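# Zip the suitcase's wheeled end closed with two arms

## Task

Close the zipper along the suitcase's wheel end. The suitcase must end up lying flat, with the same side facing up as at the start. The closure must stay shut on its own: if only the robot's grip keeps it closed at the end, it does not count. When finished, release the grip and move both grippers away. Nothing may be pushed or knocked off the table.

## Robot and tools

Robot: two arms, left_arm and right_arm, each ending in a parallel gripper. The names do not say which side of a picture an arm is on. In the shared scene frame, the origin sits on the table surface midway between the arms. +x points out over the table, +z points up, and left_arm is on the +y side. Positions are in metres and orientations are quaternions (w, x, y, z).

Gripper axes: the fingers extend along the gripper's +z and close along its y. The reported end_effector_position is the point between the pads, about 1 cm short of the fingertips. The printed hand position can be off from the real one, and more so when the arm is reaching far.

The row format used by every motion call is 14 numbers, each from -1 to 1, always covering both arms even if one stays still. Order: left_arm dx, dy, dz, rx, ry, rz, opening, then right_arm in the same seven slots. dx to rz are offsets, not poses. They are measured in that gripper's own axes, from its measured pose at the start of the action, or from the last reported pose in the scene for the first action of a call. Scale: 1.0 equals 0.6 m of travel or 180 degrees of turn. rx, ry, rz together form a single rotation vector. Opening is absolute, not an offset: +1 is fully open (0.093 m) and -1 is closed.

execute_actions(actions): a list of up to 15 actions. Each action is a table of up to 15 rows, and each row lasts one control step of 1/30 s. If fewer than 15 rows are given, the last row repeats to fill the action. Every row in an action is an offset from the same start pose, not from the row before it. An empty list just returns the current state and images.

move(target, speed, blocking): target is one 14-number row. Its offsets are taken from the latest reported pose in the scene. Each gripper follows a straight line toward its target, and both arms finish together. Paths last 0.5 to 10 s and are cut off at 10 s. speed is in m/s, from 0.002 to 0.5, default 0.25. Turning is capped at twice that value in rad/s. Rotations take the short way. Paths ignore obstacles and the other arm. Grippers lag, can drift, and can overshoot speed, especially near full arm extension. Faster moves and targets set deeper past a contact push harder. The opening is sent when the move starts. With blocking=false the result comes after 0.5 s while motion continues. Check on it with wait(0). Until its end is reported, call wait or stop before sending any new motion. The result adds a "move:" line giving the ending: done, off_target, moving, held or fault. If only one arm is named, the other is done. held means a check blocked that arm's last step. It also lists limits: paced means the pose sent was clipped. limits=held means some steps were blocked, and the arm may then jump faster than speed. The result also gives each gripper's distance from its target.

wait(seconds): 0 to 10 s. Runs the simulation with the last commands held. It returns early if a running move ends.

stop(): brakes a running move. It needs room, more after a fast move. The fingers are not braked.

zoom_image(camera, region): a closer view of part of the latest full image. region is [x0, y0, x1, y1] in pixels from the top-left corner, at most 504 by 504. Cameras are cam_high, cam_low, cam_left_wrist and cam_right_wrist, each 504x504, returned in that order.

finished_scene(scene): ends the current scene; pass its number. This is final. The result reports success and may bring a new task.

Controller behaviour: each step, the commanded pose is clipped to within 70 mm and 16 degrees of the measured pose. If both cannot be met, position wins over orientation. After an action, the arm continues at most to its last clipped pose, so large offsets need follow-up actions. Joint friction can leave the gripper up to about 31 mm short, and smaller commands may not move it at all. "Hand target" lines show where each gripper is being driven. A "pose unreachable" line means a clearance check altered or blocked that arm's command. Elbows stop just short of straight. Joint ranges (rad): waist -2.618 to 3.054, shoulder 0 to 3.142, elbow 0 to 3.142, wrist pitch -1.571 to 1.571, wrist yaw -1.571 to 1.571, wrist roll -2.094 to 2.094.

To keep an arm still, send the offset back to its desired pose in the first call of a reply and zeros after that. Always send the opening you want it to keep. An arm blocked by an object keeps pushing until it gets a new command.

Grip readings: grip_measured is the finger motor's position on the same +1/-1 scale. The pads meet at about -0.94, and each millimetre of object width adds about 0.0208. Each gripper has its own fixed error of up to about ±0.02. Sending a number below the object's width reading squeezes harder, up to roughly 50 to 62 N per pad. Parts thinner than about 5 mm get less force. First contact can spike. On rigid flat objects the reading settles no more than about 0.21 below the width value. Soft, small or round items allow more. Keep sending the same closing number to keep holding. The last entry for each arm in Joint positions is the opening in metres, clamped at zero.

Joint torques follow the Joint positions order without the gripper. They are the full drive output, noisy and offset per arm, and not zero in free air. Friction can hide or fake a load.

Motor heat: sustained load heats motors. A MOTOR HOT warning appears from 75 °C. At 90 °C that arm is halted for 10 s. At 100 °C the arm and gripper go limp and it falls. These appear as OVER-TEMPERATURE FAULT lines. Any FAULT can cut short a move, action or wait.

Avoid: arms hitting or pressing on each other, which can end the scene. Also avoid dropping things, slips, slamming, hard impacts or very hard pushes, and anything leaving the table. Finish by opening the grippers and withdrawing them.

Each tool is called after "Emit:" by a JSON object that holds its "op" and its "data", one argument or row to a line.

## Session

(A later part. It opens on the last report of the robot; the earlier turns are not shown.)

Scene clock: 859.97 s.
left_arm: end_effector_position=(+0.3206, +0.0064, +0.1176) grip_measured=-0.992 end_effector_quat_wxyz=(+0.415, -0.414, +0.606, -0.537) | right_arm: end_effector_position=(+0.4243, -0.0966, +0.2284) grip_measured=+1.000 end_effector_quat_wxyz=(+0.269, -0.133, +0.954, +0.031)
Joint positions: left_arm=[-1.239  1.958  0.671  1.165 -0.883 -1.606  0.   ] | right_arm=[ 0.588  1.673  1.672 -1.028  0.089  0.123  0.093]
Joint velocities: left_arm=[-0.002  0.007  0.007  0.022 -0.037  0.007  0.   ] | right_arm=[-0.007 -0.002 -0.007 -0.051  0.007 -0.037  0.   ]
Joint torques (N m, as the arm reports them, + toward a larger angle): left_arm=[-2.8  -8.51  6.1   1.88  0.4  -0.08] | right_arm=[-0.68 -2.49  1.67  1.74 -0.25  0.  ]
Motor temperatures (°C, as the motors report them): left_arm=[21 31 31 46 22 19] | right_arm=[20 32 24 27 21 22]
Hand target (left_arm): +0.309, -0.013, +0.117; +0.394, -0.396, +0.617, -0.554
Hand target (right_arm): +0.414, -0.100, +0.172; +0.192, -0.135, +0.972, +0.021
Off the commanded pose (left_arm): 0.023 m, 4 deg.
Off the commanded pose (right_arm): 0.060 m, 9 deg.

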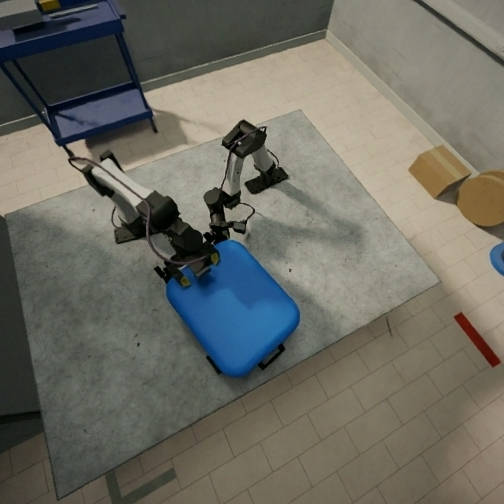

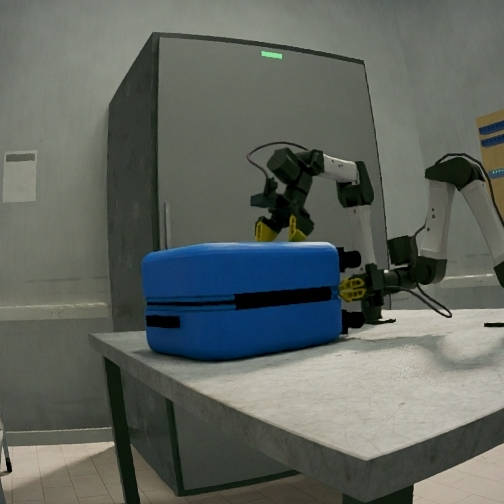

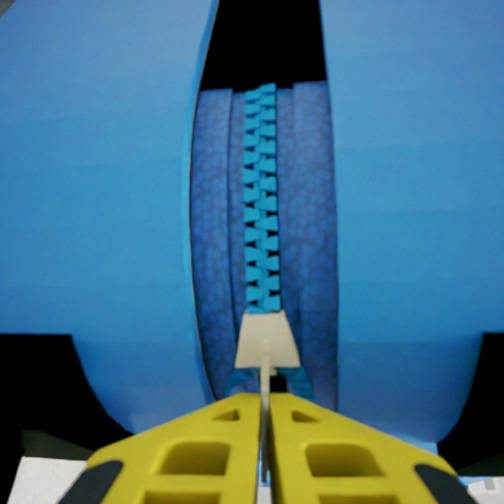

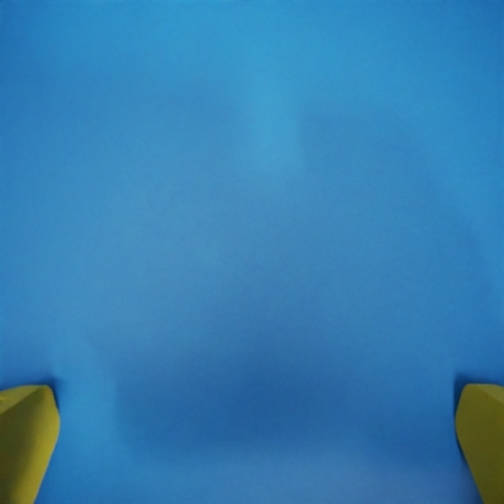

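Emit:
{"op": "execute_actions", "data": {
  "actions": [
    [[0.036,0,-0.008,0,0.01,0,-1,0.06,0,0.08,0,0.05,0,1],[0.039,0,-0.008,0,0.01,0,-1,0.06,0,0.08,0,0.05,0,1],[0.042,0,-0.008,0,0.01,0,-1,0.06,0,0.08,0,0.05,0,1],[0.045,0,-0.008,0,0.01,0,-1,0.06,0,0.08,0,0.05,0,1],[0.048,0,-0.008,0,0.01,0,-1,0.06,0,0.08,0,0.05,0,1],[0.051,0,-0.008,0,0.01,0,-1,0.06,0,0.08,0,0.05,0,1]],
    [[0.038,0,-0.006,0,0.01,0,-1,0.06,0,0.08,0,0.05,0,1],[0.041,0,-0.006,0,0.01,0,-1,0.06,0,0.08,0,0.05,0,1],[0.044,0,-0.006,0,0.01,0,-1,0.06,0,0.08,0,0.05,0,1],[0.047,0,-0.006,0,0.01,0,-1,0.06,0,0.08,0,0.05,0,1],[0.05,0,-0.006,0,0.01,0,-1,0.06,0,0.08,0,0.05,0,1]]
  ]
}}

Scene clock: 869.07 s.
left_arm: end_effector_position=(+0.3188, -0.0071, +0.1173) grip_measured=-0.992 end_effector_quat_wxyz=(+0.439, -0.433, +0.594, -0.516) | right_arm: end_effector_position=(+0.4243, -0.0966, +0.2284) grip_measured=+1.000 end_effector_quat_wxyz=(+0.269, -0.133, +0.954, +0.031)
Joint positions: left_arm=[-1.281  2.004  0.772  1.081 -1.001 -1.623  0.   ] | right_arm=[ 0.588  1.673  1.672 -1.028  0.089  0.123  0.093]
Joint velocities: left_arm=[ 0.012 -0.012 -0.007 -0.007 -0.007 -0.051  0.   ] | right_arm=[ 0.007 -0.022  0.002  0.125 -0.066 -0.066  0.   ]
Joint torques (N m, as the arm reports them, + toward a larger angle): left_arm=[-2.32 -9.37  6.46  1.85  0.3  -0.04] | right_arm=[-0.73 -2.48  1.71  1.75 -0.26 -0.01]
Motor temperatures (°C, as the motors report them): left_arm=[21 31 32 45 22 19] | right_arm=[20 31 24 27 21 22]
Hand target (left_arm): +0.307, -0.027, +0.116; +0.418, -0.416, +0.607, -0.533
Hand target (right_arm): +0.414, -0.100, +0.172; +0.193, -0.135, +0.972, +0.021
Off the commanded pose (left_arm): 0.024 m, 4 deg.
Off the commanded pose (right_arm): 0.060 m, 9 deg.

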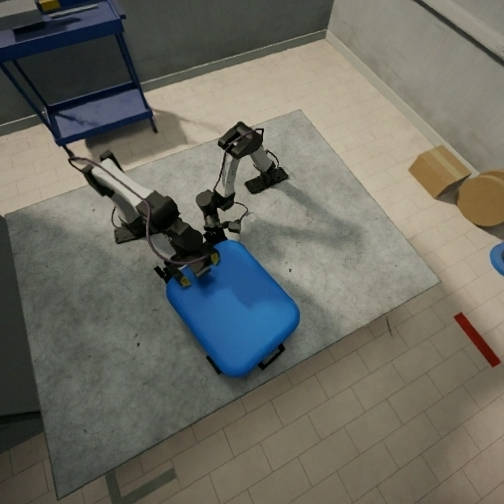

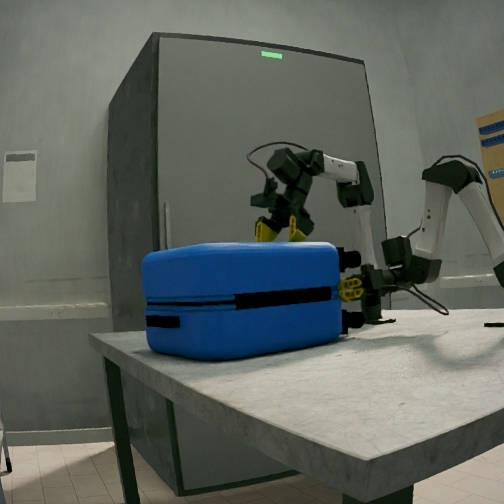

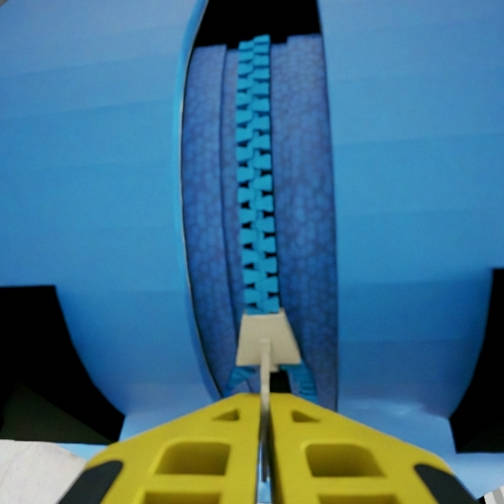

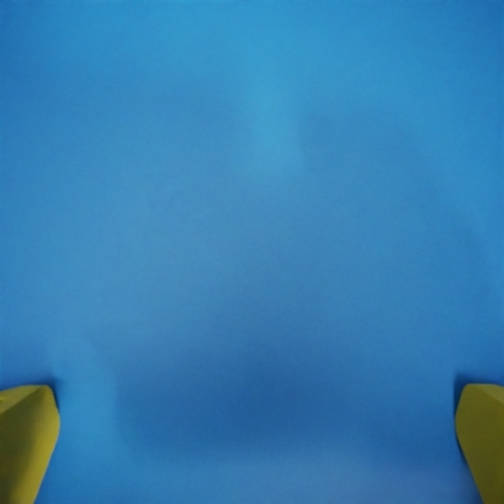

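Emit:
{"op": "execute_actions", "data": {
  "actions": [
    [[0.038,-0.003,-0.004,0.015,-0.005,-0.02,-1,0.06,0,0.08,0,0.05,0,1],[0.041,-0.003,-0.004,0.015,-0.005,-0.02,-1,0.06,0,0.08,0,0.05,0,1],[0.044,-0.003,-0.004,0.015,-0.005,-0.02,-1,0.06,0,0.08,0,0.05,0,1],[0.047,-0.003,-0.004,0.015,-0.005,-0.02,-1,0.06,0,0.08,0,0.05,0,1],[0.05,-0.003,-0.004,0.015,-0.005,-0.02,-1,0.06,0,0.08,0,0.05,0,1],[0.053,-0.003,-0.004,0.015,-0.005,-0.02,-1,0.06,0,0.08,0,0.05,0,1]],
    [[0.04,-0.002,-0.002,0.01,-0.005,-0.01,-1,0.06,0,0.08,0,0.05,0,1],[0.043,-0.002,-0.002,0.01,-0.005,-0.01,-1,0.06,0,0.08,0,0.05,0,1],[0.046,-0.002,-0.002,0.01,-0.005,-0.01,-1,0.06,0,0.08,0,0.05,0,1],[0.049,-0.002,-0.002,0.01,-0.005,-0.01,-1,0.06,0,0.08,0,0.05,0,1],[0.052,-0.002,-0.002,0.01,-0.005,-0.01,-1,0.06,0,0.08,0,0.05,0,1]]
  ]
}}

Scene clock: 878.03 s.
left_arm: end_effector_position=(+0.3223, -0.0304, +0.1179) grip_measured=-0.992 end_effector_quat_wxyz=(+0.477, -0.480, +0.529, -0.513) | right_arm: end_effector_position=(+0.4243, -0.0966, +0.2284) grip_measured=+1.000 end_effector_quat_wxyz=(+0.269, -0.133, +0.954, +0.031)
Joint positions: left_arm=[-1.324  2.169  0.971  1.143 -1.2   -1.61   0.   ] | right_arm=[ 0.588  1.673  1.672 -1.028  0.089  0.123  0.093]
Joint velocities: left_arm=[-0.027  0.007 -0.007 -0.022  0.066 -0.022  0.   ] | right_arm=[-0.017  0.002 -0.012 -0.022 -0.007  0.139  0.   ]
Joint torques (N m, as the arm reports them, + toward a larger angle): left_arm=[ -1.78 -10.52   6.52   1.86   0.35   0.12] | right_arm=[-0.72 -2.48  1.65  1.74 -0.26 -0.01]
Motor temperatures (°C, as the motors report them): left_arm=[21 32 32 45 22 19] | right_arm=[20 31 23 27 21 22]
Hand target (left_arm): +0.313, -0.048, +0.118; +0.459, -0.466, +0.537, -0.533
Hand target (right_arm): +0.414, -0.100, +0.172; +0.193, -0.135, +0.972, +0.021
Off the commanded pose (left_arm): 0.021 m, 4 deg.
Off the commanded pose (right_arm): 0.060 m, 9 deg.

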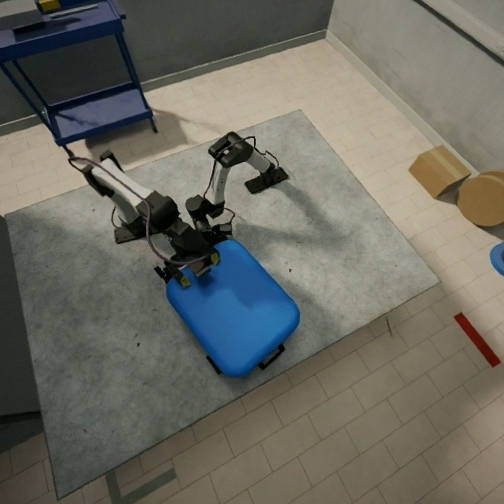

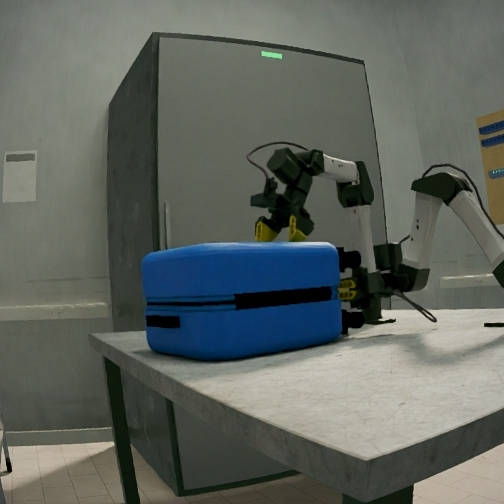

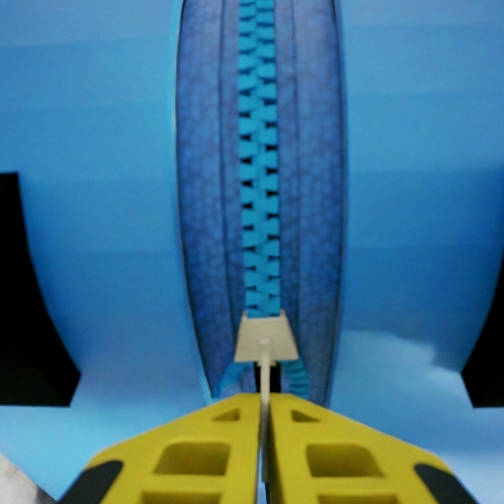

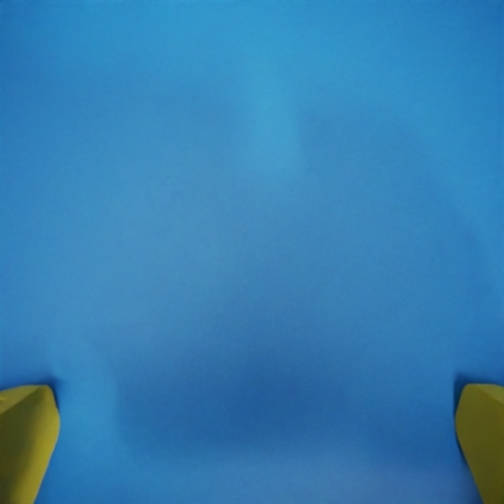

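Emit:
{"op": "execute_actions", "data": {
  "actions": [
    [[0.036,0,0,0,0.005,0,-1,0.06,0,0.08,0,0.05,0,1],[0.039,0,0.001,0,0.005,0,-1,0.06,0,0.08,0,0.05,0,1],[0.042,0,0.002,0,0.005,0,-1,0.06,0,0.08,0,0.05,0,1],[0.045,0,0.003,0,0.005,0,-1,0.06,0,0.08,0,0.05,0,1],[0.048,0,0.004,0,0.005,0,-1,0.06,0,0.08,0,0.05,0,1],[0.051,0,0.004,0,0.005,0,-1,0.06,0,0.08,0,0.05,0,1],[0.054,0,0.005,0,0.005,0,-1,0.06,0,0.08,0,0.05,0,1],[0.057,0,0.005,0,0.005,0,-1,0.06,0,0.08,0,0.05,0,1]],
    [[0.036,0,0,0,0.01,0,-1,0.06,0,0.08,0,0.05,0,1],[0.039,0,0.001,0,0.01,0,-1,0.06,0,0.08,0,0.05,0,1],[0.042,0,0.002,0,0.01,0,-1,0.06,0,0.08,0,0.05,0,1],[0.045,0,0.003,0,0.01,0,-1,0.06,0,0.08,0,0.05,0,1],[0.048,0,0.004,0,0.01,0,-1,0.06,0,0.08,0,0.05,0,1],[0.051,0,0.004,0,0.01,0,-1,0.06,0,0.08,0,0.05,0,1],[0.054,0,0.005,0,0.01,0,-1,0.06,0,0.08,0,0.05,0,1],[0.057,0,0.005,0,0.01,0,-1,0.06,0,0.08,0,0.05,0,1]],
    [[0.036,0,0,0,0.018,0,-1,0.06,0,0.08,0,0.05,0,1],[0.039,0,0.001,0,0.018,0,-1,0.06,0,0.08,0,0.05,0,1],[0.042,0,0.002,0,0.018,0,-1,0.06,0,0.08,0,0.05,0,1],[0.045,0,0.003,0,0.018,0,-1,0.06,0,0.08,0,0.05,0,1],[0.048,0,0.004,0,0.018,0,-1,0.06,0,0.08,0,0.05,0,1],[0.051,0,0.004,0,0.018,0,-1,0.06,0,0.08,0,0.05,0,1],[0.054,0,0.005,0,0.018,0,-1,0.06,0,0.08,0,0.05,0,1],[0.057,0,0.005,0,0.018,0,-1,0.06,0,0.08,0,0.05,0,1]]
  ]
}}

Scene clock: 904.07 s.
left_arm: end_effector_position=(+0.3366, -0.0764, +0.1189) grip_measured=-0.992 end_effector_quat_wxyz=(+0.504, -0.499, +0.511, -0.486) | right_arm: end_effector_position=(+0.4243, -0.0966, +0.2284) grip_measured=+1.000 end_effector_quat_wxyz=(+0.269, -0.133, +0.954, +0.031)
Joint positions: left_arm=[-1.333  2.318  1.285  0.962 -1.3   -1.61   0.   ] | right_arm=[ 0.588  1.673  1.672 -1.028  0.089  0.123  0.093]
Joint velocities: left_arm=[-0.032  0.002 -0.012 -0.139  0.022 -0.007  0.   ] | right_arm=[-0.032 -0.007 -0.012 -0.022  0.022  0.051  0.   ]
Joint torques (N m, as the arm reports them, + toward a larger angle): left_arm=[ -0.47 -13.05   7.55   1.57   0.55   0.09] | right_arm=[-0.74 -2.5   1.68  1.74 -0.25 -0.01]
Motor temperatures (°C, as the motors report them): left_arm=[21 35 33 44 22 19] | right_arm=[20 30 23 27 21 22]
Hand target (left_arm): +0.335, -0.093, +0.117; +0.487, -0.483, +0.526, -0.502
Hand target (right_arm): +0.414, -0.100, +0.172; +0.193, -0.135, +0.972, +0.021
Off the commanded pose (left_arm): 0.018 m, 4 deg.
Off the commanded pose (right_arm): 0.060 m, 9 deg.

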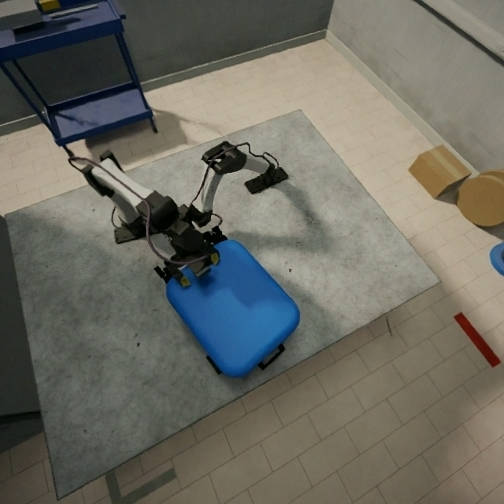

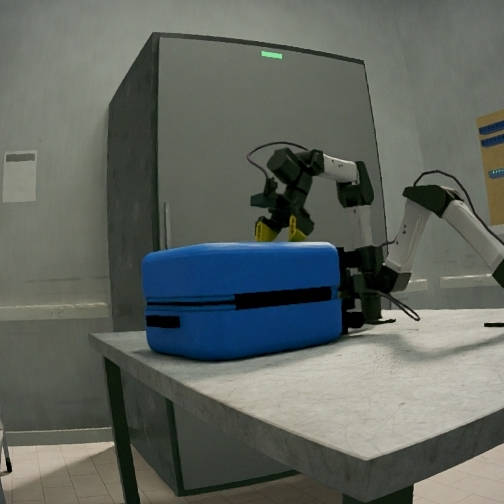

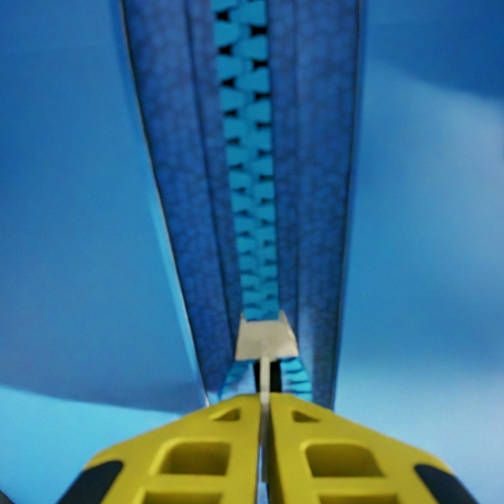

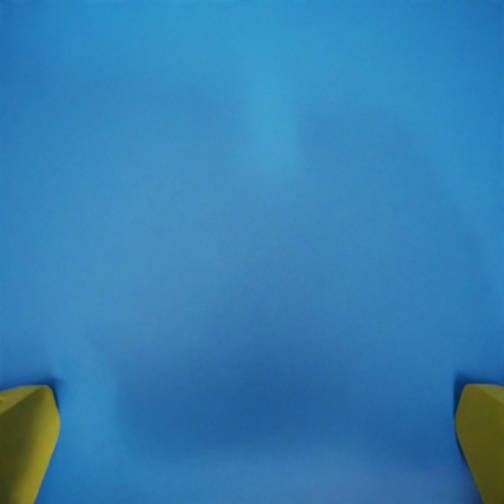

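Emit:
{"op": "execute_actions", "data": {
  "actions": [
    [[0.034,0,0,0,0.005,-0.01,-1,0.06,0,0.08,0,0.05,0,1],[0.038,0,0.001,0,0.005,-0.01,-1,0.06,0,0.08,0,0.05,0,1],[0.042,0,0.002,0,0.005,-0.01,-1,0.06,0,0.08,0,0.05,0,1],[0.046,0,0.002,0,0.005,-0.01,-1,0.06,0,0.08,0,0.05,0,1],[0.05,0,0.003,0,0.005,-0.01,-1,0.06,0,0.08,0,0.05,0,1],[0.054,0,0.003,0,0.005,-0.01,-1,0.06,0,0.08,0,0.05,0,1],[0.058,0,0.004,0,0.005,-0.01,-1,0.06,0,0.08,0,0.05,0,1],[0.062,0,0.004,0,0.005,-0.01,-1,0.06,0,0.08,0,0.05,0,1]],
    [[0.034,0,-0.001,0,0.005,0,-1,0.06,0,0.08,0,0.05,0,1],[0.038,0,0,0,0.005,0,-1,0.06,0,0.08,0,0.05,0,1],[0.042,0,0,0,0.005,0,-1,0.06,0,0.08,0,0.05,0,1],[0.046,0,0.001,0,0.005,0,-1,0.06,0,0.08,0,0.05,0,1],[0.05,0,0.001,0,0.005,0,-1,0.06,0,0.08,0,0.05,0,1],[0.054,0,0.002,0,0.005,0,-1,0.06,0,0.08,0,0.05,0,1],[0.058,0,0.002,0,0.005,0,-1,0.06,0,0.08,0,0.05,0,1],[0.062,0,0.002,0,0.005,0,-1,0.06,0,0.08,0,0.05,0,1]],
    [[0.034,0,-0.002,0,0.008,0,-1,0.06,0,0.08,0,0.05,0,1],[0.038,0,-0.002,0,0.008,0,-1,0.06,0,0.08,0,0.05,0,1],[0.042,0,-0.001,0,0.008,0,-1,0.06,0,0.08,0,0.05,0,1],[0.046,0,-0.001,0,0.008,0,-1,0.06,0,0.08,0,0.05,0,1],[0.05,0,0,0,0.008,0,-1,0.06,0,0.08,0,0.05,0,1],[0.054,0,0,0,0.008,0,-1,0.06,0,0.08,0,0.05,0,1],[0.058,0,0,0,0.008,0,-1,0.06,0,0.08,0,0.05,0,1],[0.062,0,0,0,0.008,0,-1,0.06,0,0.08,0,0.05,0,1]]
  ]
}}

Scene clock: 922.63 s.
left_arm: end_effector_position=(+0.3533, -0.1349, +0.1211) grip_measured=-0.992 end_effector_quat_wxyz=(+0.533, -0.536, +0.465, -0.461) | right_arm: end_effector_position=(+0.4262, -0.0972, +0.2285) grip_measured=+1.000 end_effector_quat_wxyz=(+0.272, -0.131, +0.953, +0.031)
Joint positions: left_arm=[-1.342  2.576  1.8    0.722 -1.444 -1.623  0.   ] | right_arm=[ 0.585  1.673  1.669 -1.018  0.089  0.123  0.093]
Joint velocities: left_arm=[-0.007 -0.007  0.017 -0.095 -0.066 -0.051  0.   ] | right_arm=[ 0.002  0.002 -0.022 -0.022 -0.007  0.037  0.   ]
Joint torques (N m, as the arm reports them, + toward a larger angle): left_arm=[ -0.83 -16.02   8.46   1.49   0.54   0.07] | right_arm=[-0.6  -2.46  2.05  1.68 -0.25 -0.01]
Motor temperatures (°C, as the motors report them): left_arm=[21 39 34 43 22 19] | right_arm=[20 30 22 28 21 22]
Hand target (left_arm): +0.350, -0.151, +0.120; +0.517, -0.520, +0.484, -0.477
Hand target (right_arm): +0.415, -0.100, +0.173; +0.194, -0.134, +0.972, +0.022
Off the commanded pose (left_arm): 0.018 m, 4 deg.
Off the commanded pose (right_arm): 0.060 m, 9 deg.

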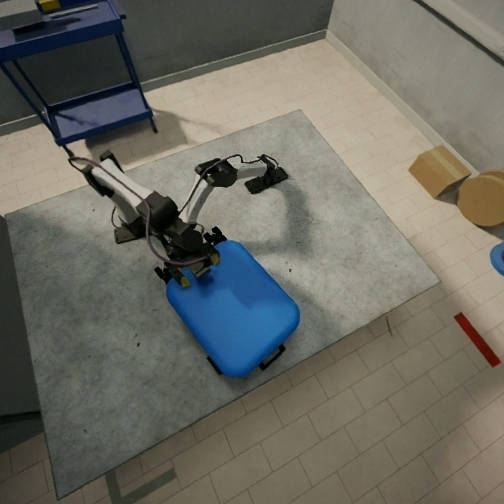

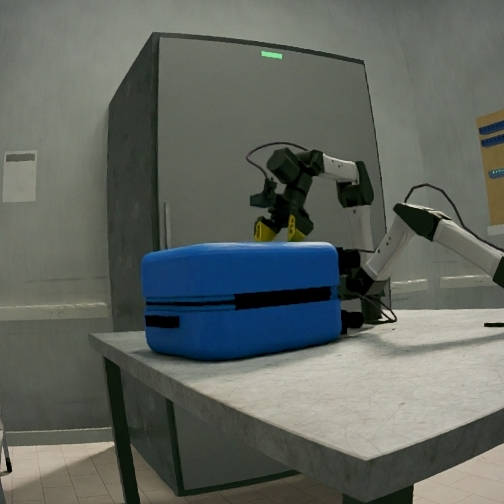

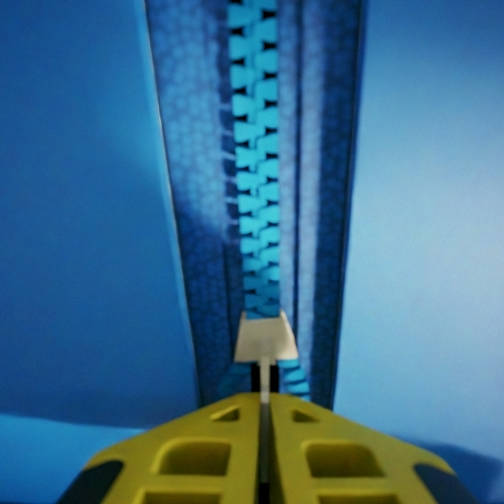

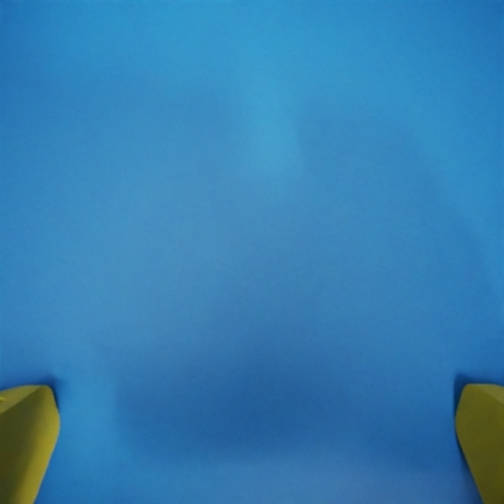

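Emit:
{"op": "execute_actions", "data": {
  "actions": [
    [[0.034,0.003,-0.005,0,0.02,0,-1,0.06,0,0.08,0,0.05,0,1],[0.038,0.003,-0.005,0,0.02,0,-1,0.06,0,0.08,0,0.05,0,1],[0.042,0.003,-0.005,0,0.02,0,-1,0.06,0,0.08,0,0.05,0,1],[0.046,0.003,-0.005,0,0.02,0,-1,0.06,0,0.08,0,0.05,0,1],[0.05,0.003,-0.004,0,0.02,0,-1,0.06,0,0.08,0,0.05,0,1],[0.054,0.003,-0.004,0,0.02,0,-1,0.06,0,0.08,0,0.05,0,1],[0.058,0.003,-0.003,0,0.02,0,-1,0.06,0,0.08,0,0.05,0,1],[0.062,0.003,-0.003,0,0.02,0,-1,0.06,0,0.08,0,0.05,0,1]],
    [[0.034,0.003,-0.005,0,0.02,0,-1,0.06,0,0.08,0,0.05,0,1],[0.038,0.003,-0.005,0,0.02,0,-1,0.06,0,0.08,0,0.05,0,1],[0.042,0.003,-0.005,0,0.02,0,-1,0.06,0,0.08,0,0.05,0,1],[0.046,0.003,-0.005,0,0.02,0,-1,0.06,0,0.08,0,0.05,0,1],[0.05,0.003,-0.004,0,0.02,0,-1,0.06,0,0.08,0,0.05,0,1],[0.054,0.003,-0.004,0,0.02,0,-1,0.06,0,0.08,0,0.05,0,1],[0.058,0.003,-0.003,0,0.02,0,-1,0.06,0,0.08,0,0.05,0,1],[0.062,0.003,-0.003,0,0.02,0,-1,0.06,0,0.08,0,0.05,0,1]]
  ]
}}

Scene clock: 934.40 s.
left_arm: end_effector_position=(+0.3635, -0.1736, +0.1228) grip_measured=-0.992 end_effector_quat_wxyz=(+0.533, -0.545, +0.450, -0.466) | right_arm: end_effector_position=(+0.4275, -0.0979, +0.2291) grip_measured=+1.000 end_effector_quat_wxyz=(+0.274, -0.130, +0.952, +0.031)
Joint positions: left_arm=[-1.343  2.773  2.181  0.605 -1.467 -1.587  0.   ] | right_arm=[ 0.582  1.673  1.669 -1.013  0.089  0.123  0.093]
Joint velocities: left_arm=[ 0.002  0.022  0.056 -0.125 -0.022 -0.051  0.   ] | right_arm=[-0.007 -0.007 -0.017 -0.022 -0.007 -0.139  0.   ]
Joint torques (N m, as the arm reports them, + toward a larger angle): left_arm=[ -0.77 -17.59   8.45   1.35   0.73   0.09] | right_arm=[-0.62 -2.34  1.93  1.72 -0.26  0.  ]
Motor temperatures (°C, as the motors report them): left_arm=[21 44 35 42 22 19] | right_arm=[20 29 22 28 21 22]
Hand target (left_arm): +0.361, -0.190, +0.120; +0.519, -0.524, +0.474, -0.481
Hand target (right_arm): +0.417, -0.100, +0.173; +0.196, -0.132, +0.971, +0.022
Off the commanded pose (left_arm): 0.018 m, 4 deg.
Off the commanded pose (right_arm): 0.060 m, 9 deg.

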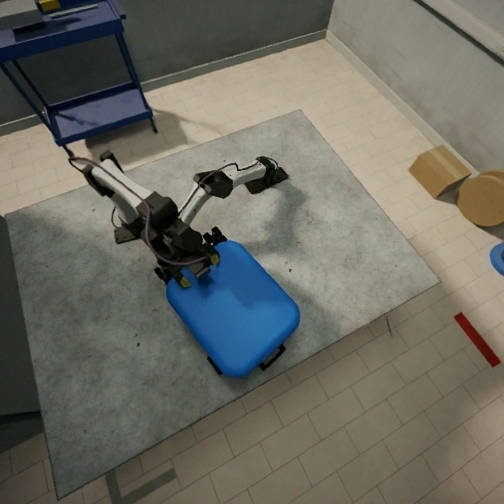

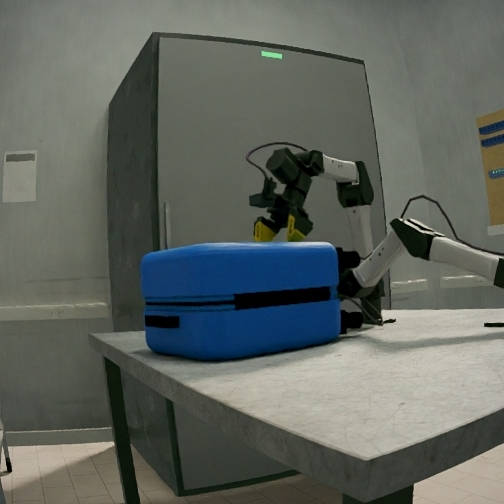

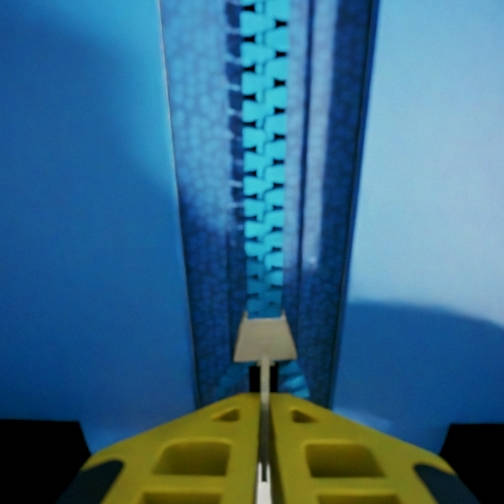

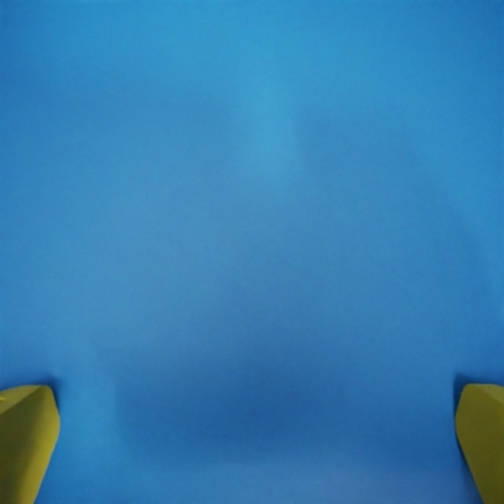

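Emit:
{"op": "execute_actions", "data": {
  "actions": [
    [[0.034,0.012,-0.004,0,0.02,0,-1,0.06,0,0.08,0,0.05,0,1],[0.038,0.012,-0.004,0,0.02,0,-1,0.06,0,0.08,0,0.05,0,1],[0.042,0.012,-0.003,0,0.02,0,-1,0.06,0,0.08,0,0.05,0,1],[0.046,0.012,-0.003,0,0.02,0,-1,0.06,0,0.08,0,0.05,0,1],[0.05,0.012,-0.002,0,0.02,0,-1,0.06,0,0.08,0,0.05,0,1],[0.054,0.012,-0.002,0,0.02,0,-1,0.06,0,0.08,0,0.05,0,1],[0.058,0.012,-0.001,0,0.02,0,-1,0.06,0,0.08,0,0.05,0,1]],
    [[0.034,0.01,0,0,0.02,0,-1,0.06,0,0.08,0,0.05,0,1],[0.038,0.01,0.001,0,0.02,0,-1,0.06,0,0.08,0,0.05,0,1],[0.042,0.01,0.002,0,0.02,0,-1,0.06,0,0.08,0,0.05,0,1],[0.046,0.01,0.003,0,0.02,0,-1,0.06,0,0.08,0,0.05,0,1],[0.05,0.01,0.004,0,0.02,0,-1,0.06,0,0.08,0,0.05,0,1],[0.054,0.01,0.005,0,0.02,0,-1,0.06,0,0.08,0,0.05,0,1]]
  ]
}}

Scene clock: 1021.83 s.
left_arm: end_effector_position=(+0.3729, -0.2079, +0.1251) grip_measured=-0.992 end_effector_quat_wxyz=(+0.516, -0.552, +0.435, -0.489) | right_arm: end_effector_position=(+0.4294, -0.0987, +0.2291) grip_measured=+1.000 end_effector_quat_wxyz=(+0.277, -0.128, +0.952, +0.031)
Joint positions: left_arm=[-1.342  3.101  2.83   0.358 -1.448 -1.574  0.   ] | right_arm=[ 0.579  1.673  1.665 -1.004  0.091  0.123  0.093]
Joint velocities: left_arm=[ 0.007  0.09   0.217 -0.286  0.095  0.007  0.   ] | right_arm=[-0.002  0.002 -0.007  0.051 -0.007 -0.051  0.   ]
Joint torques (N m, as the arm reports them, + toward a larger angle): left_arm=[ -0.18 -18.61   8.63   1.33   0.8   -0.02] | right_arm=[-0.68 -2.22  2.15  1.72 -0.26  0.  ]
Motor temperatures (°C, as the motors report them): left_arm=[21 66 40 38 23 19] | right_arm=[20 28 22 28 21 22]
Hand target (left_arm): +0.375, -0.221, +0.119; +0.503, -0.528, +0.464, -0.502
Hand target (right_arm): +0.420, -0.101, +0.173; +0.200, -0.130, +0.971, +0.022
Off the commanded pose (left_arm): 0.018 m, 3 deg.
Off the commanded pose (right_arm): 0.060 m, 9 deg.

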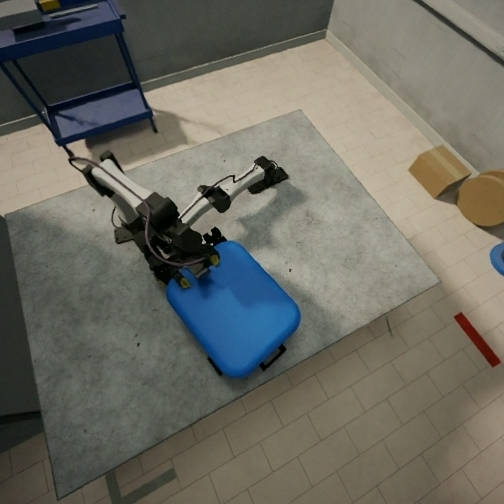

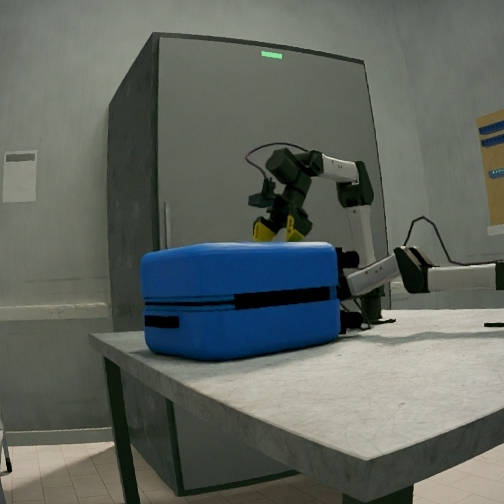

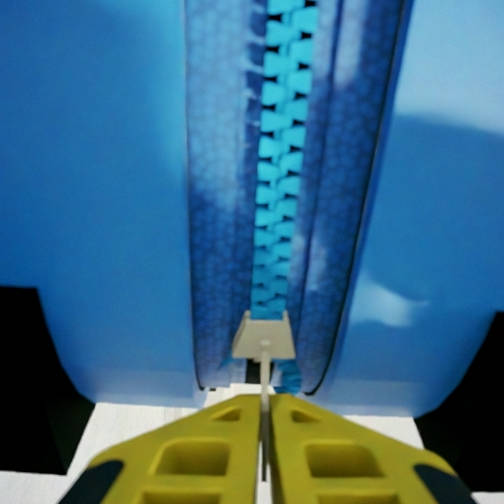

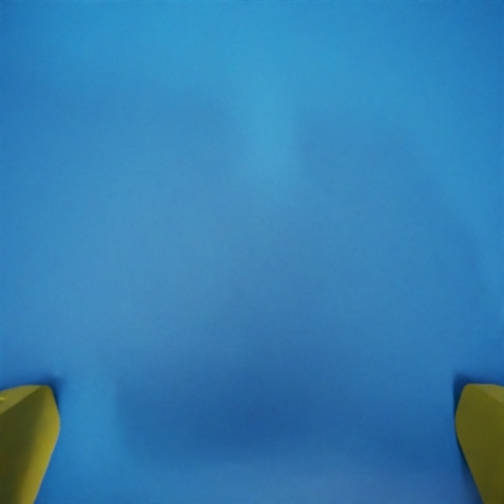

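Emit:
{"op": "execute_actions", "data": {
  "actions": [
    [[0,0,0,0,0,0,-0.5,0.06,0,0.08,0,0.05,0,1]],
    [[-0.01,0,-0.03,0,0,0,-0.5,0.06,0,0.08,0,0.05,0,1],[-0.015,0,-0.05,0,0,0,-0.5,0.06,0,0.08,0,0.05,0,1],[-0.02,0,-0.07,0,0,0,-0.5,0.06,0,0.08,0,0.05,0,1],[-0.025,0,-0.09,0,0,0,-0.5,0.06,0,0.08,0,0.05,0,1],[-0.03,0,-0.11,0,0,0,-0.5,0.06,0,0.08,0,0.05,0,1]],
    [[-0.04,0,-0.04,0,0,0,-0.5,0.06,0,0.08,0,0.05,0,1],[-0.07,0,-0.06,0,0,0,-0.5,0.06,0,0.08,0,0.05,0,1],[-0.1,0,-0.08,0,0,0,-0.5,0.06,0,0.08,0,0.05,0,1]]
  ]
}}

Scene clock: 1031.07 s.
left_arm: end_effector_position=(+0.3116, -0.2210, +0.1186) grip_measured=-0.502 end_effector_quat_wxyz=(+0.516, -0.551, +0.441, -0.485) | right_arm: end_effector_position=(+0.4294, -0.0987, +0.2291) grip_measured=+1.000 end_effector_quat_wxyz=(+0.277, -0.128, +0.952, +0.031)
Joint positions: left_arm=[-1.445  3.099  2.794  0.44  -1.547 -1.515  0.021] | right_arm=[ 0.579  1.673  1.665 -1.004  0.091  0.123  0.093]
Joint velocities: left_arm=[-0.012 -0.012  0.002 -0.022  0.022  0.007 -0.   ] | right_arm=[-0.007 -0.002  0.012  0.007 -0.081  0.022  0.   ]
Joint torques (N m, as the arm reports them, + toward a larger angle): left_arm=[  0.31 -21.12   5.34   1.46   0.04   0.11] | right_arm=[-0.75 -2.23  2.13  1.75 -0.26  0.  ]
Motor temperatures (°C, as the motors report them): left_arm=[21 69 39 38 23 19] | right_arm=[20 28 22 28 21 22]
Hand target (left_arm): +0.313, -0.218, +0.123; +0.518, -0.555, +0.437, -0.483
Hand target (right_arm): +0.420, -0.102, +0.173; +0.201, -0.129, +0.971, +0.022
Off the commanded pose (left_arm): 0.080 m, 1 deg; position clipped at the last step of the last action.
Off the commanded pose (right_arm): 0.060 m, 9 deg.
pose unreachable (left arm): on one or more control steps of this call, first in action 2 (counted from 0), this arm could not follow its commanded pose, so it was not sent that pose on those steps. On the call's last step it was still not sent that pose. It may still have moved: this result reports where it is.
cause: the commanded pose would bring a part of the arm too close to another arm (this arm's wrist (the part past joint 4) and the other arm's upper arm (the part past joint 2)).

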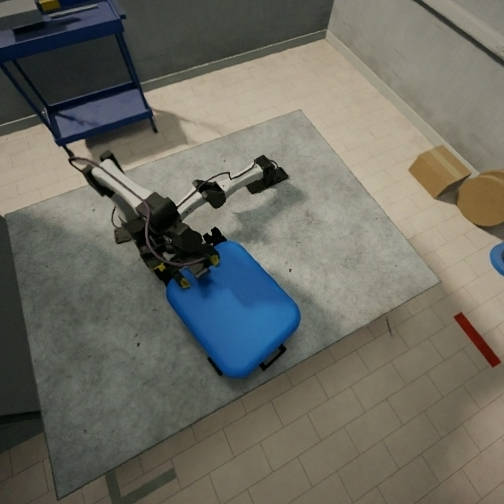

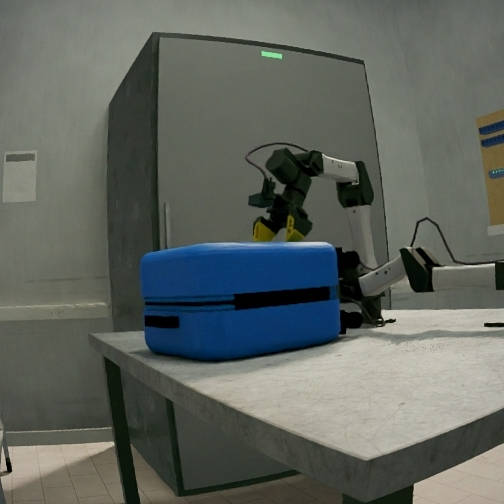

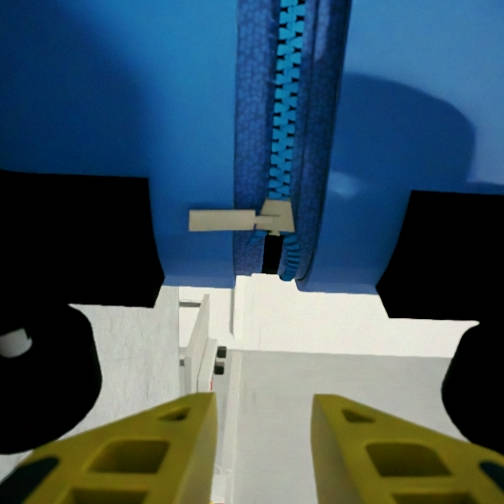

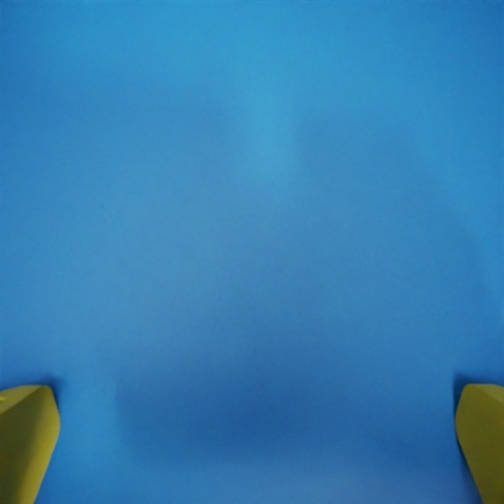

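Retract along −x_g only (toward +y), turning CW a bit.

Emit:
{"op": "execute_actions", "data": {
  "actions": [
    [[-0.05,0,0,0,0.03,0,-0.5,0.06,0,0.08,0,0.05,0,1],[-0.1,0,0,0,0.05,0,-0.5,0.06,0,0.08,0,0.05,0,1]],
    [[-0.11,0,-0.01,0,0.03,0,-0.5,0.06,0,0.08,0,0.05,0,1]],
    [[-0.12,0,-0.05,0,0.02,0,-0.5,0.06,0,0.08,0,0.05,0,1]]
  ]
}}

Scene clock: 1036.77 s.
left_arm: end_effector_position=(+0.2704, -0.0523, +0.1051) grip_measured=-0.502 end_effector_quat_wxyz=(+0.515, -0.493, +0.515, -0.476) | right_arm: end_effector_position=(+0.4294, -0.0987, +0.2291) grip_measured=+1.000 end_effector_quat_wxyz=(+0.277, -0.128, +0.952, +0.031)
Joint positions: left_arm=[-1.472  2.257  1.105  1.012 -1.449 -1.649  0.021] | right_arm=[ 0.579  1.673  1.665 -1.004  0.091  0.123  0.093]
Joint velocities: left_arm=[ 0.007  0.012  0.007  0.154 -0.066 -0.037 -0.001] | right_arm=[-0.022  0.012 -0.017  0.037 -0.037  0.037  0.   ]
Joint torques (N m, as the arm reports them, + toward a larger angle): left_arm=[ -0.36 -14.11   3.26   1.54   0.01   0.09] | right_arm=[-0.75 -2.23  2.12  1.75 -0.26  0.  ]
Motor temperatures (°C, as the motors report them): left_arm=[21 72 38 38 23 19] | right_arm=[20 28 22 28 21 22]
Hand target (left_arm): +0.269, -0.050, +0.106; +0.510, -0.493, +0.515, -0.482
Hand target (right_arm): +0.420, -0.102, +0.173; +0.201, -0.129, +0.971, +0.022
Off the commanded pose (left_arm): 0.003 m, 1 deg.
Off the commanded pose (right_arm): 0.060 m, 9 deg.

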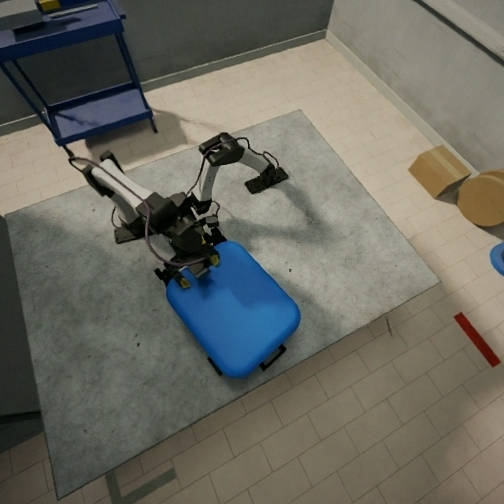

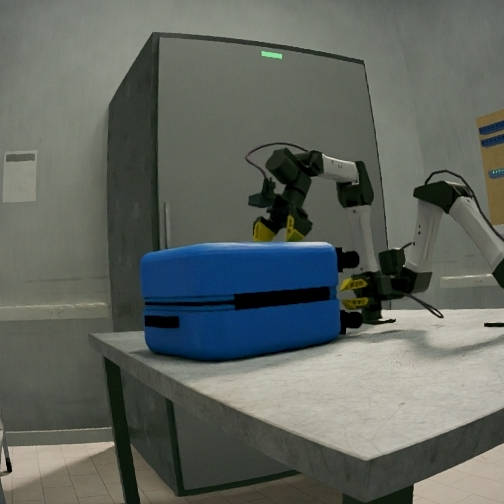

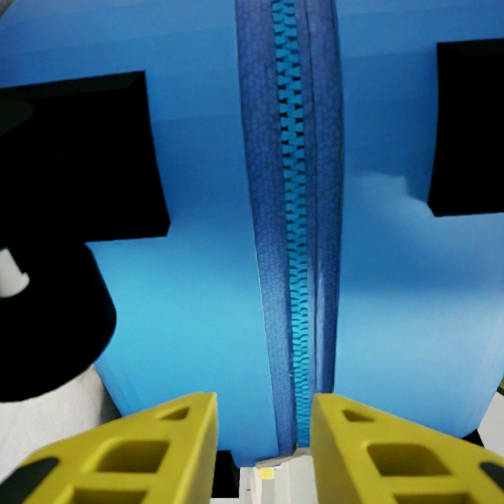

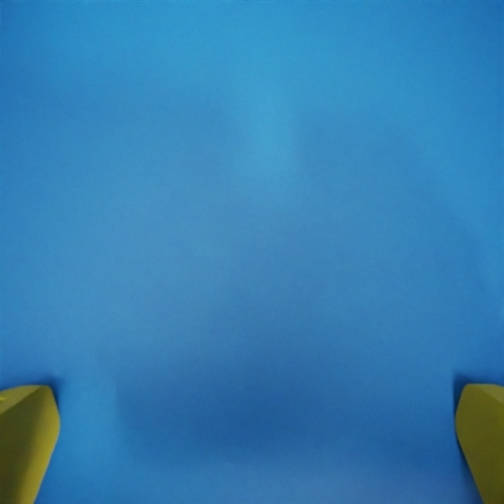

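Emit:
{"op": "execute_actions", "data": {
  "actions": [
    [[-0.06,-0.01,-0.06,0,0.04,0,-0.5,0.05,0.03,0.07,0,0.05,0,1],[-0.1,-0.015,-0.08,0,0.06,0,-0.5,0.05,0.05,0.07,0,0.05,0,1],[-0.12,-0.02,-0.08,0,0.08,0,-0.5,0.05,0.07,0.07,0,0.05,0,1]],
    [[-0.11,-0.02,-0.03,0,0.08,0,-0.5,0.05,0.07,0.07,0,0.05,0,1]],
    [[-0.08,-0.04,-0.05,0,0.08,0,-0.5,0.05,0.07,0.07,0,0.05,0,1]]
  ]
}}

Scene clock: 1123.13 s.
left_arm: end_effector_position=(+0.2145, +0.1450, +0.1925) grip_measured=-0.502 end_effector_quat_wxyz=(+0.329, -0.332, +0.595, -0.654) | right_arm: end_effector_position=(+0.4511, -0.0121, +0.2296) grip_measured=+1.000 end_effector_quat_wxyz=(+0.311, -0.078, +0.947, +0.021)
Joint positions: left_arm=[-1.358  0.724  0.011  0.807 -0.721 -1.551  0.021] | right_arm=[ 0.791  1.892  1.905 -1.006  0.275  0.381  0.093]
Joint velocities: left_arm=[ 0.164 -0.54  -0.012 -0.974  0.505  0.037 -0.   ] | right_arm=[ 0.007  0.002  0.007  0.037 -0.095 -0.022  0.   ]
Joint torques (N m, as the arm reports them, + toward a larger angle): left_arm=[ 0.19 -1.67  7.1   1.8   0.19 -0.03] | right_arm=[ 1.05 -4.38  6.51  1.1  -0.69  0.16]
Motor temperatures (°C, as the motors report them): left_arm=[21 60 32 37 22 19] | right_arm=[20 28 22 28 21 22]
Hand target (left_arm): +0.210, +0.139, +0.171; +0.315, -0.308, +0.643, -0.627
Hand target (right_arm): +0.431, -0.001, +0.181; +0.229, -0.096, +0.969, +0.018
Off the commanded pose (left_arm): 0.023 m, 9 deg.
Off the commanded pose (right_arm): 0.057 m, 10 deg.

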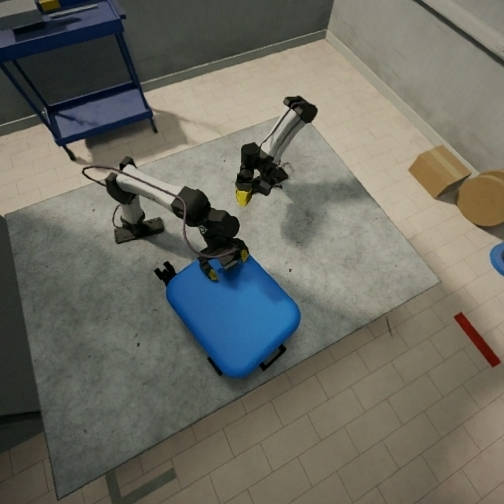

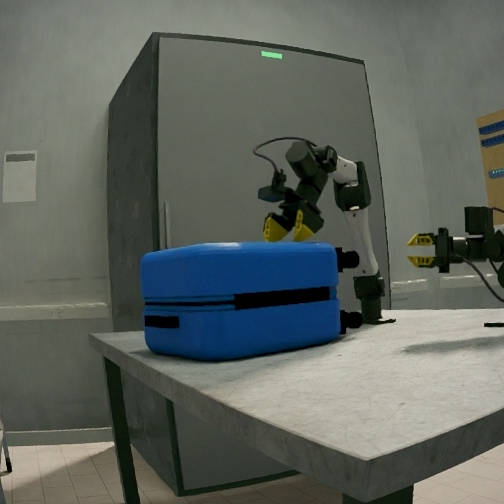

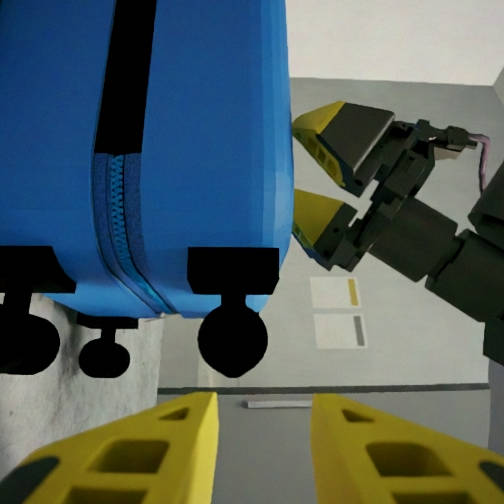

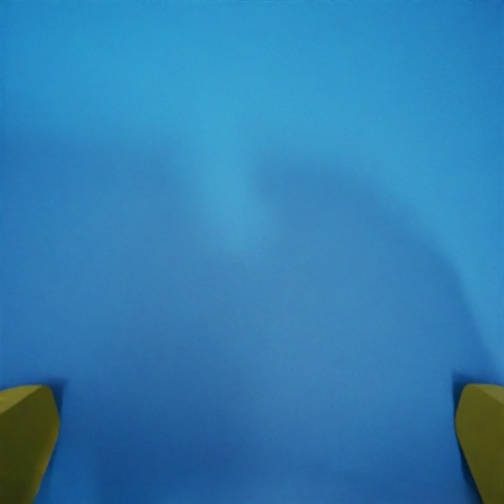

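Emit:
{"op": "move", "data": {
  "target": [0,-0.22,0,0,0,0.5,1,0.131,-0.324,-0.196,-0.026,0,-0.036,1],
  "speed": 0.3
}}

Scene clock: 1150.70 s.
left_arm: end_effector_position=(+0.2104, +0.1508, +0.3225) grip_measured=+0.998 end_effector_quat_wxyz=(+0.695, +0.182, +0.655, -0.235) | right_arm: end_effector_position=(+0.3551, -0.2238, +0.2817) grip_measured=+1.000 end_effector_quat_wxyz=(+0.315, -0.142, +0.937, +0.040)
Joint positions: left_arm=[-1.377  0.54   0.51   0.133 -0.739  0.014  0.093] | right_arm=[ 0.177  1.293  1.498 -1.145 -0.158 -0.237  0.093]
Joint velocities: left_arm=[-0.022 -0.007  0.012  0.051 -0.007  0.007  0.001] | right_arm=[-0.002  0.002 -0.017 -0.066  0.007 -0.007  0.   ]
Joint torques (N m, as the arm reports them, + toward a larger angle): left_arm=[-0.06 -0.13  8.19  1.75  0.1   0.02] | right_arm=[-0.73 -5.33  5.85  1.87 -0.2  -0.13]
Motor temperatures (°C, as the motors report them): left_arm=[21 47 36 38 22 19] | right_arm=[20 29 24 27 22 23]
Hand target (left_arm): +0.210, +0.153, +0.324; +0.695, +0.186, +0.656, -0.230
Hand target (right_arm): +0.349, -0.225, +0.276; +0.307, -0.143, +0.940, +0.043
Off the commanded pose (left_arm): 0.004 m, 1 deg.
Off the commanded pose (right_arm): 0.005 m, 1 deg.
move: done

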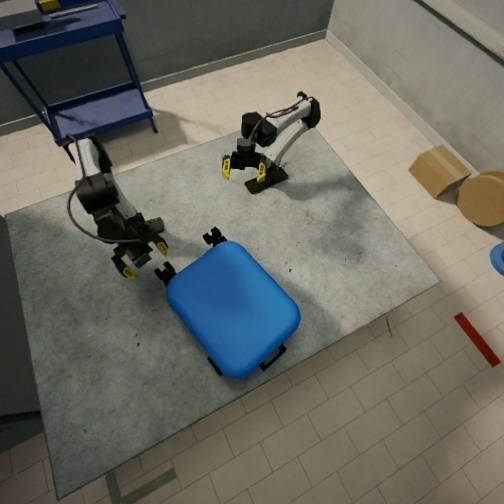

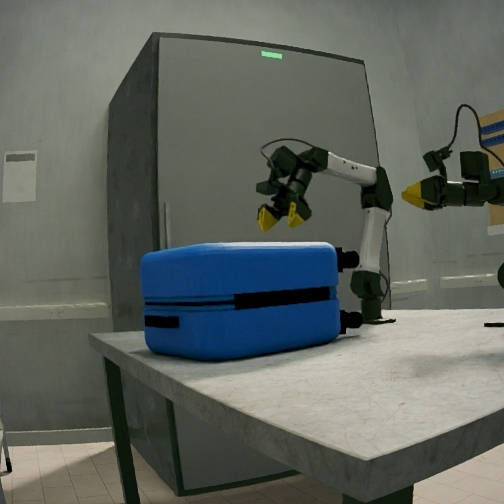

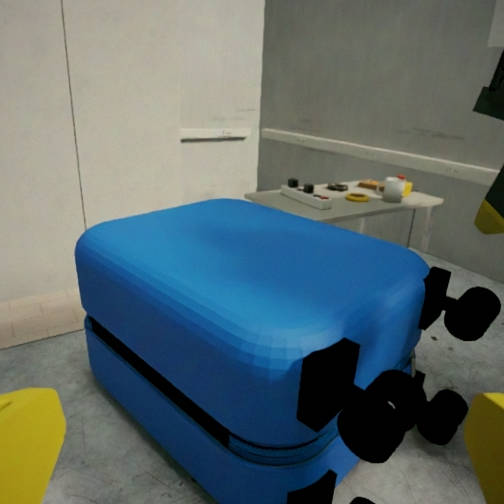

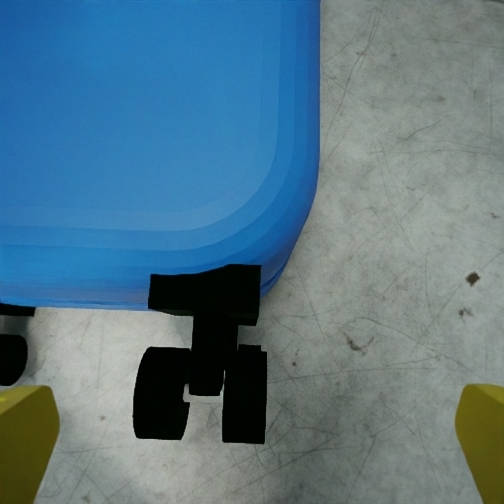

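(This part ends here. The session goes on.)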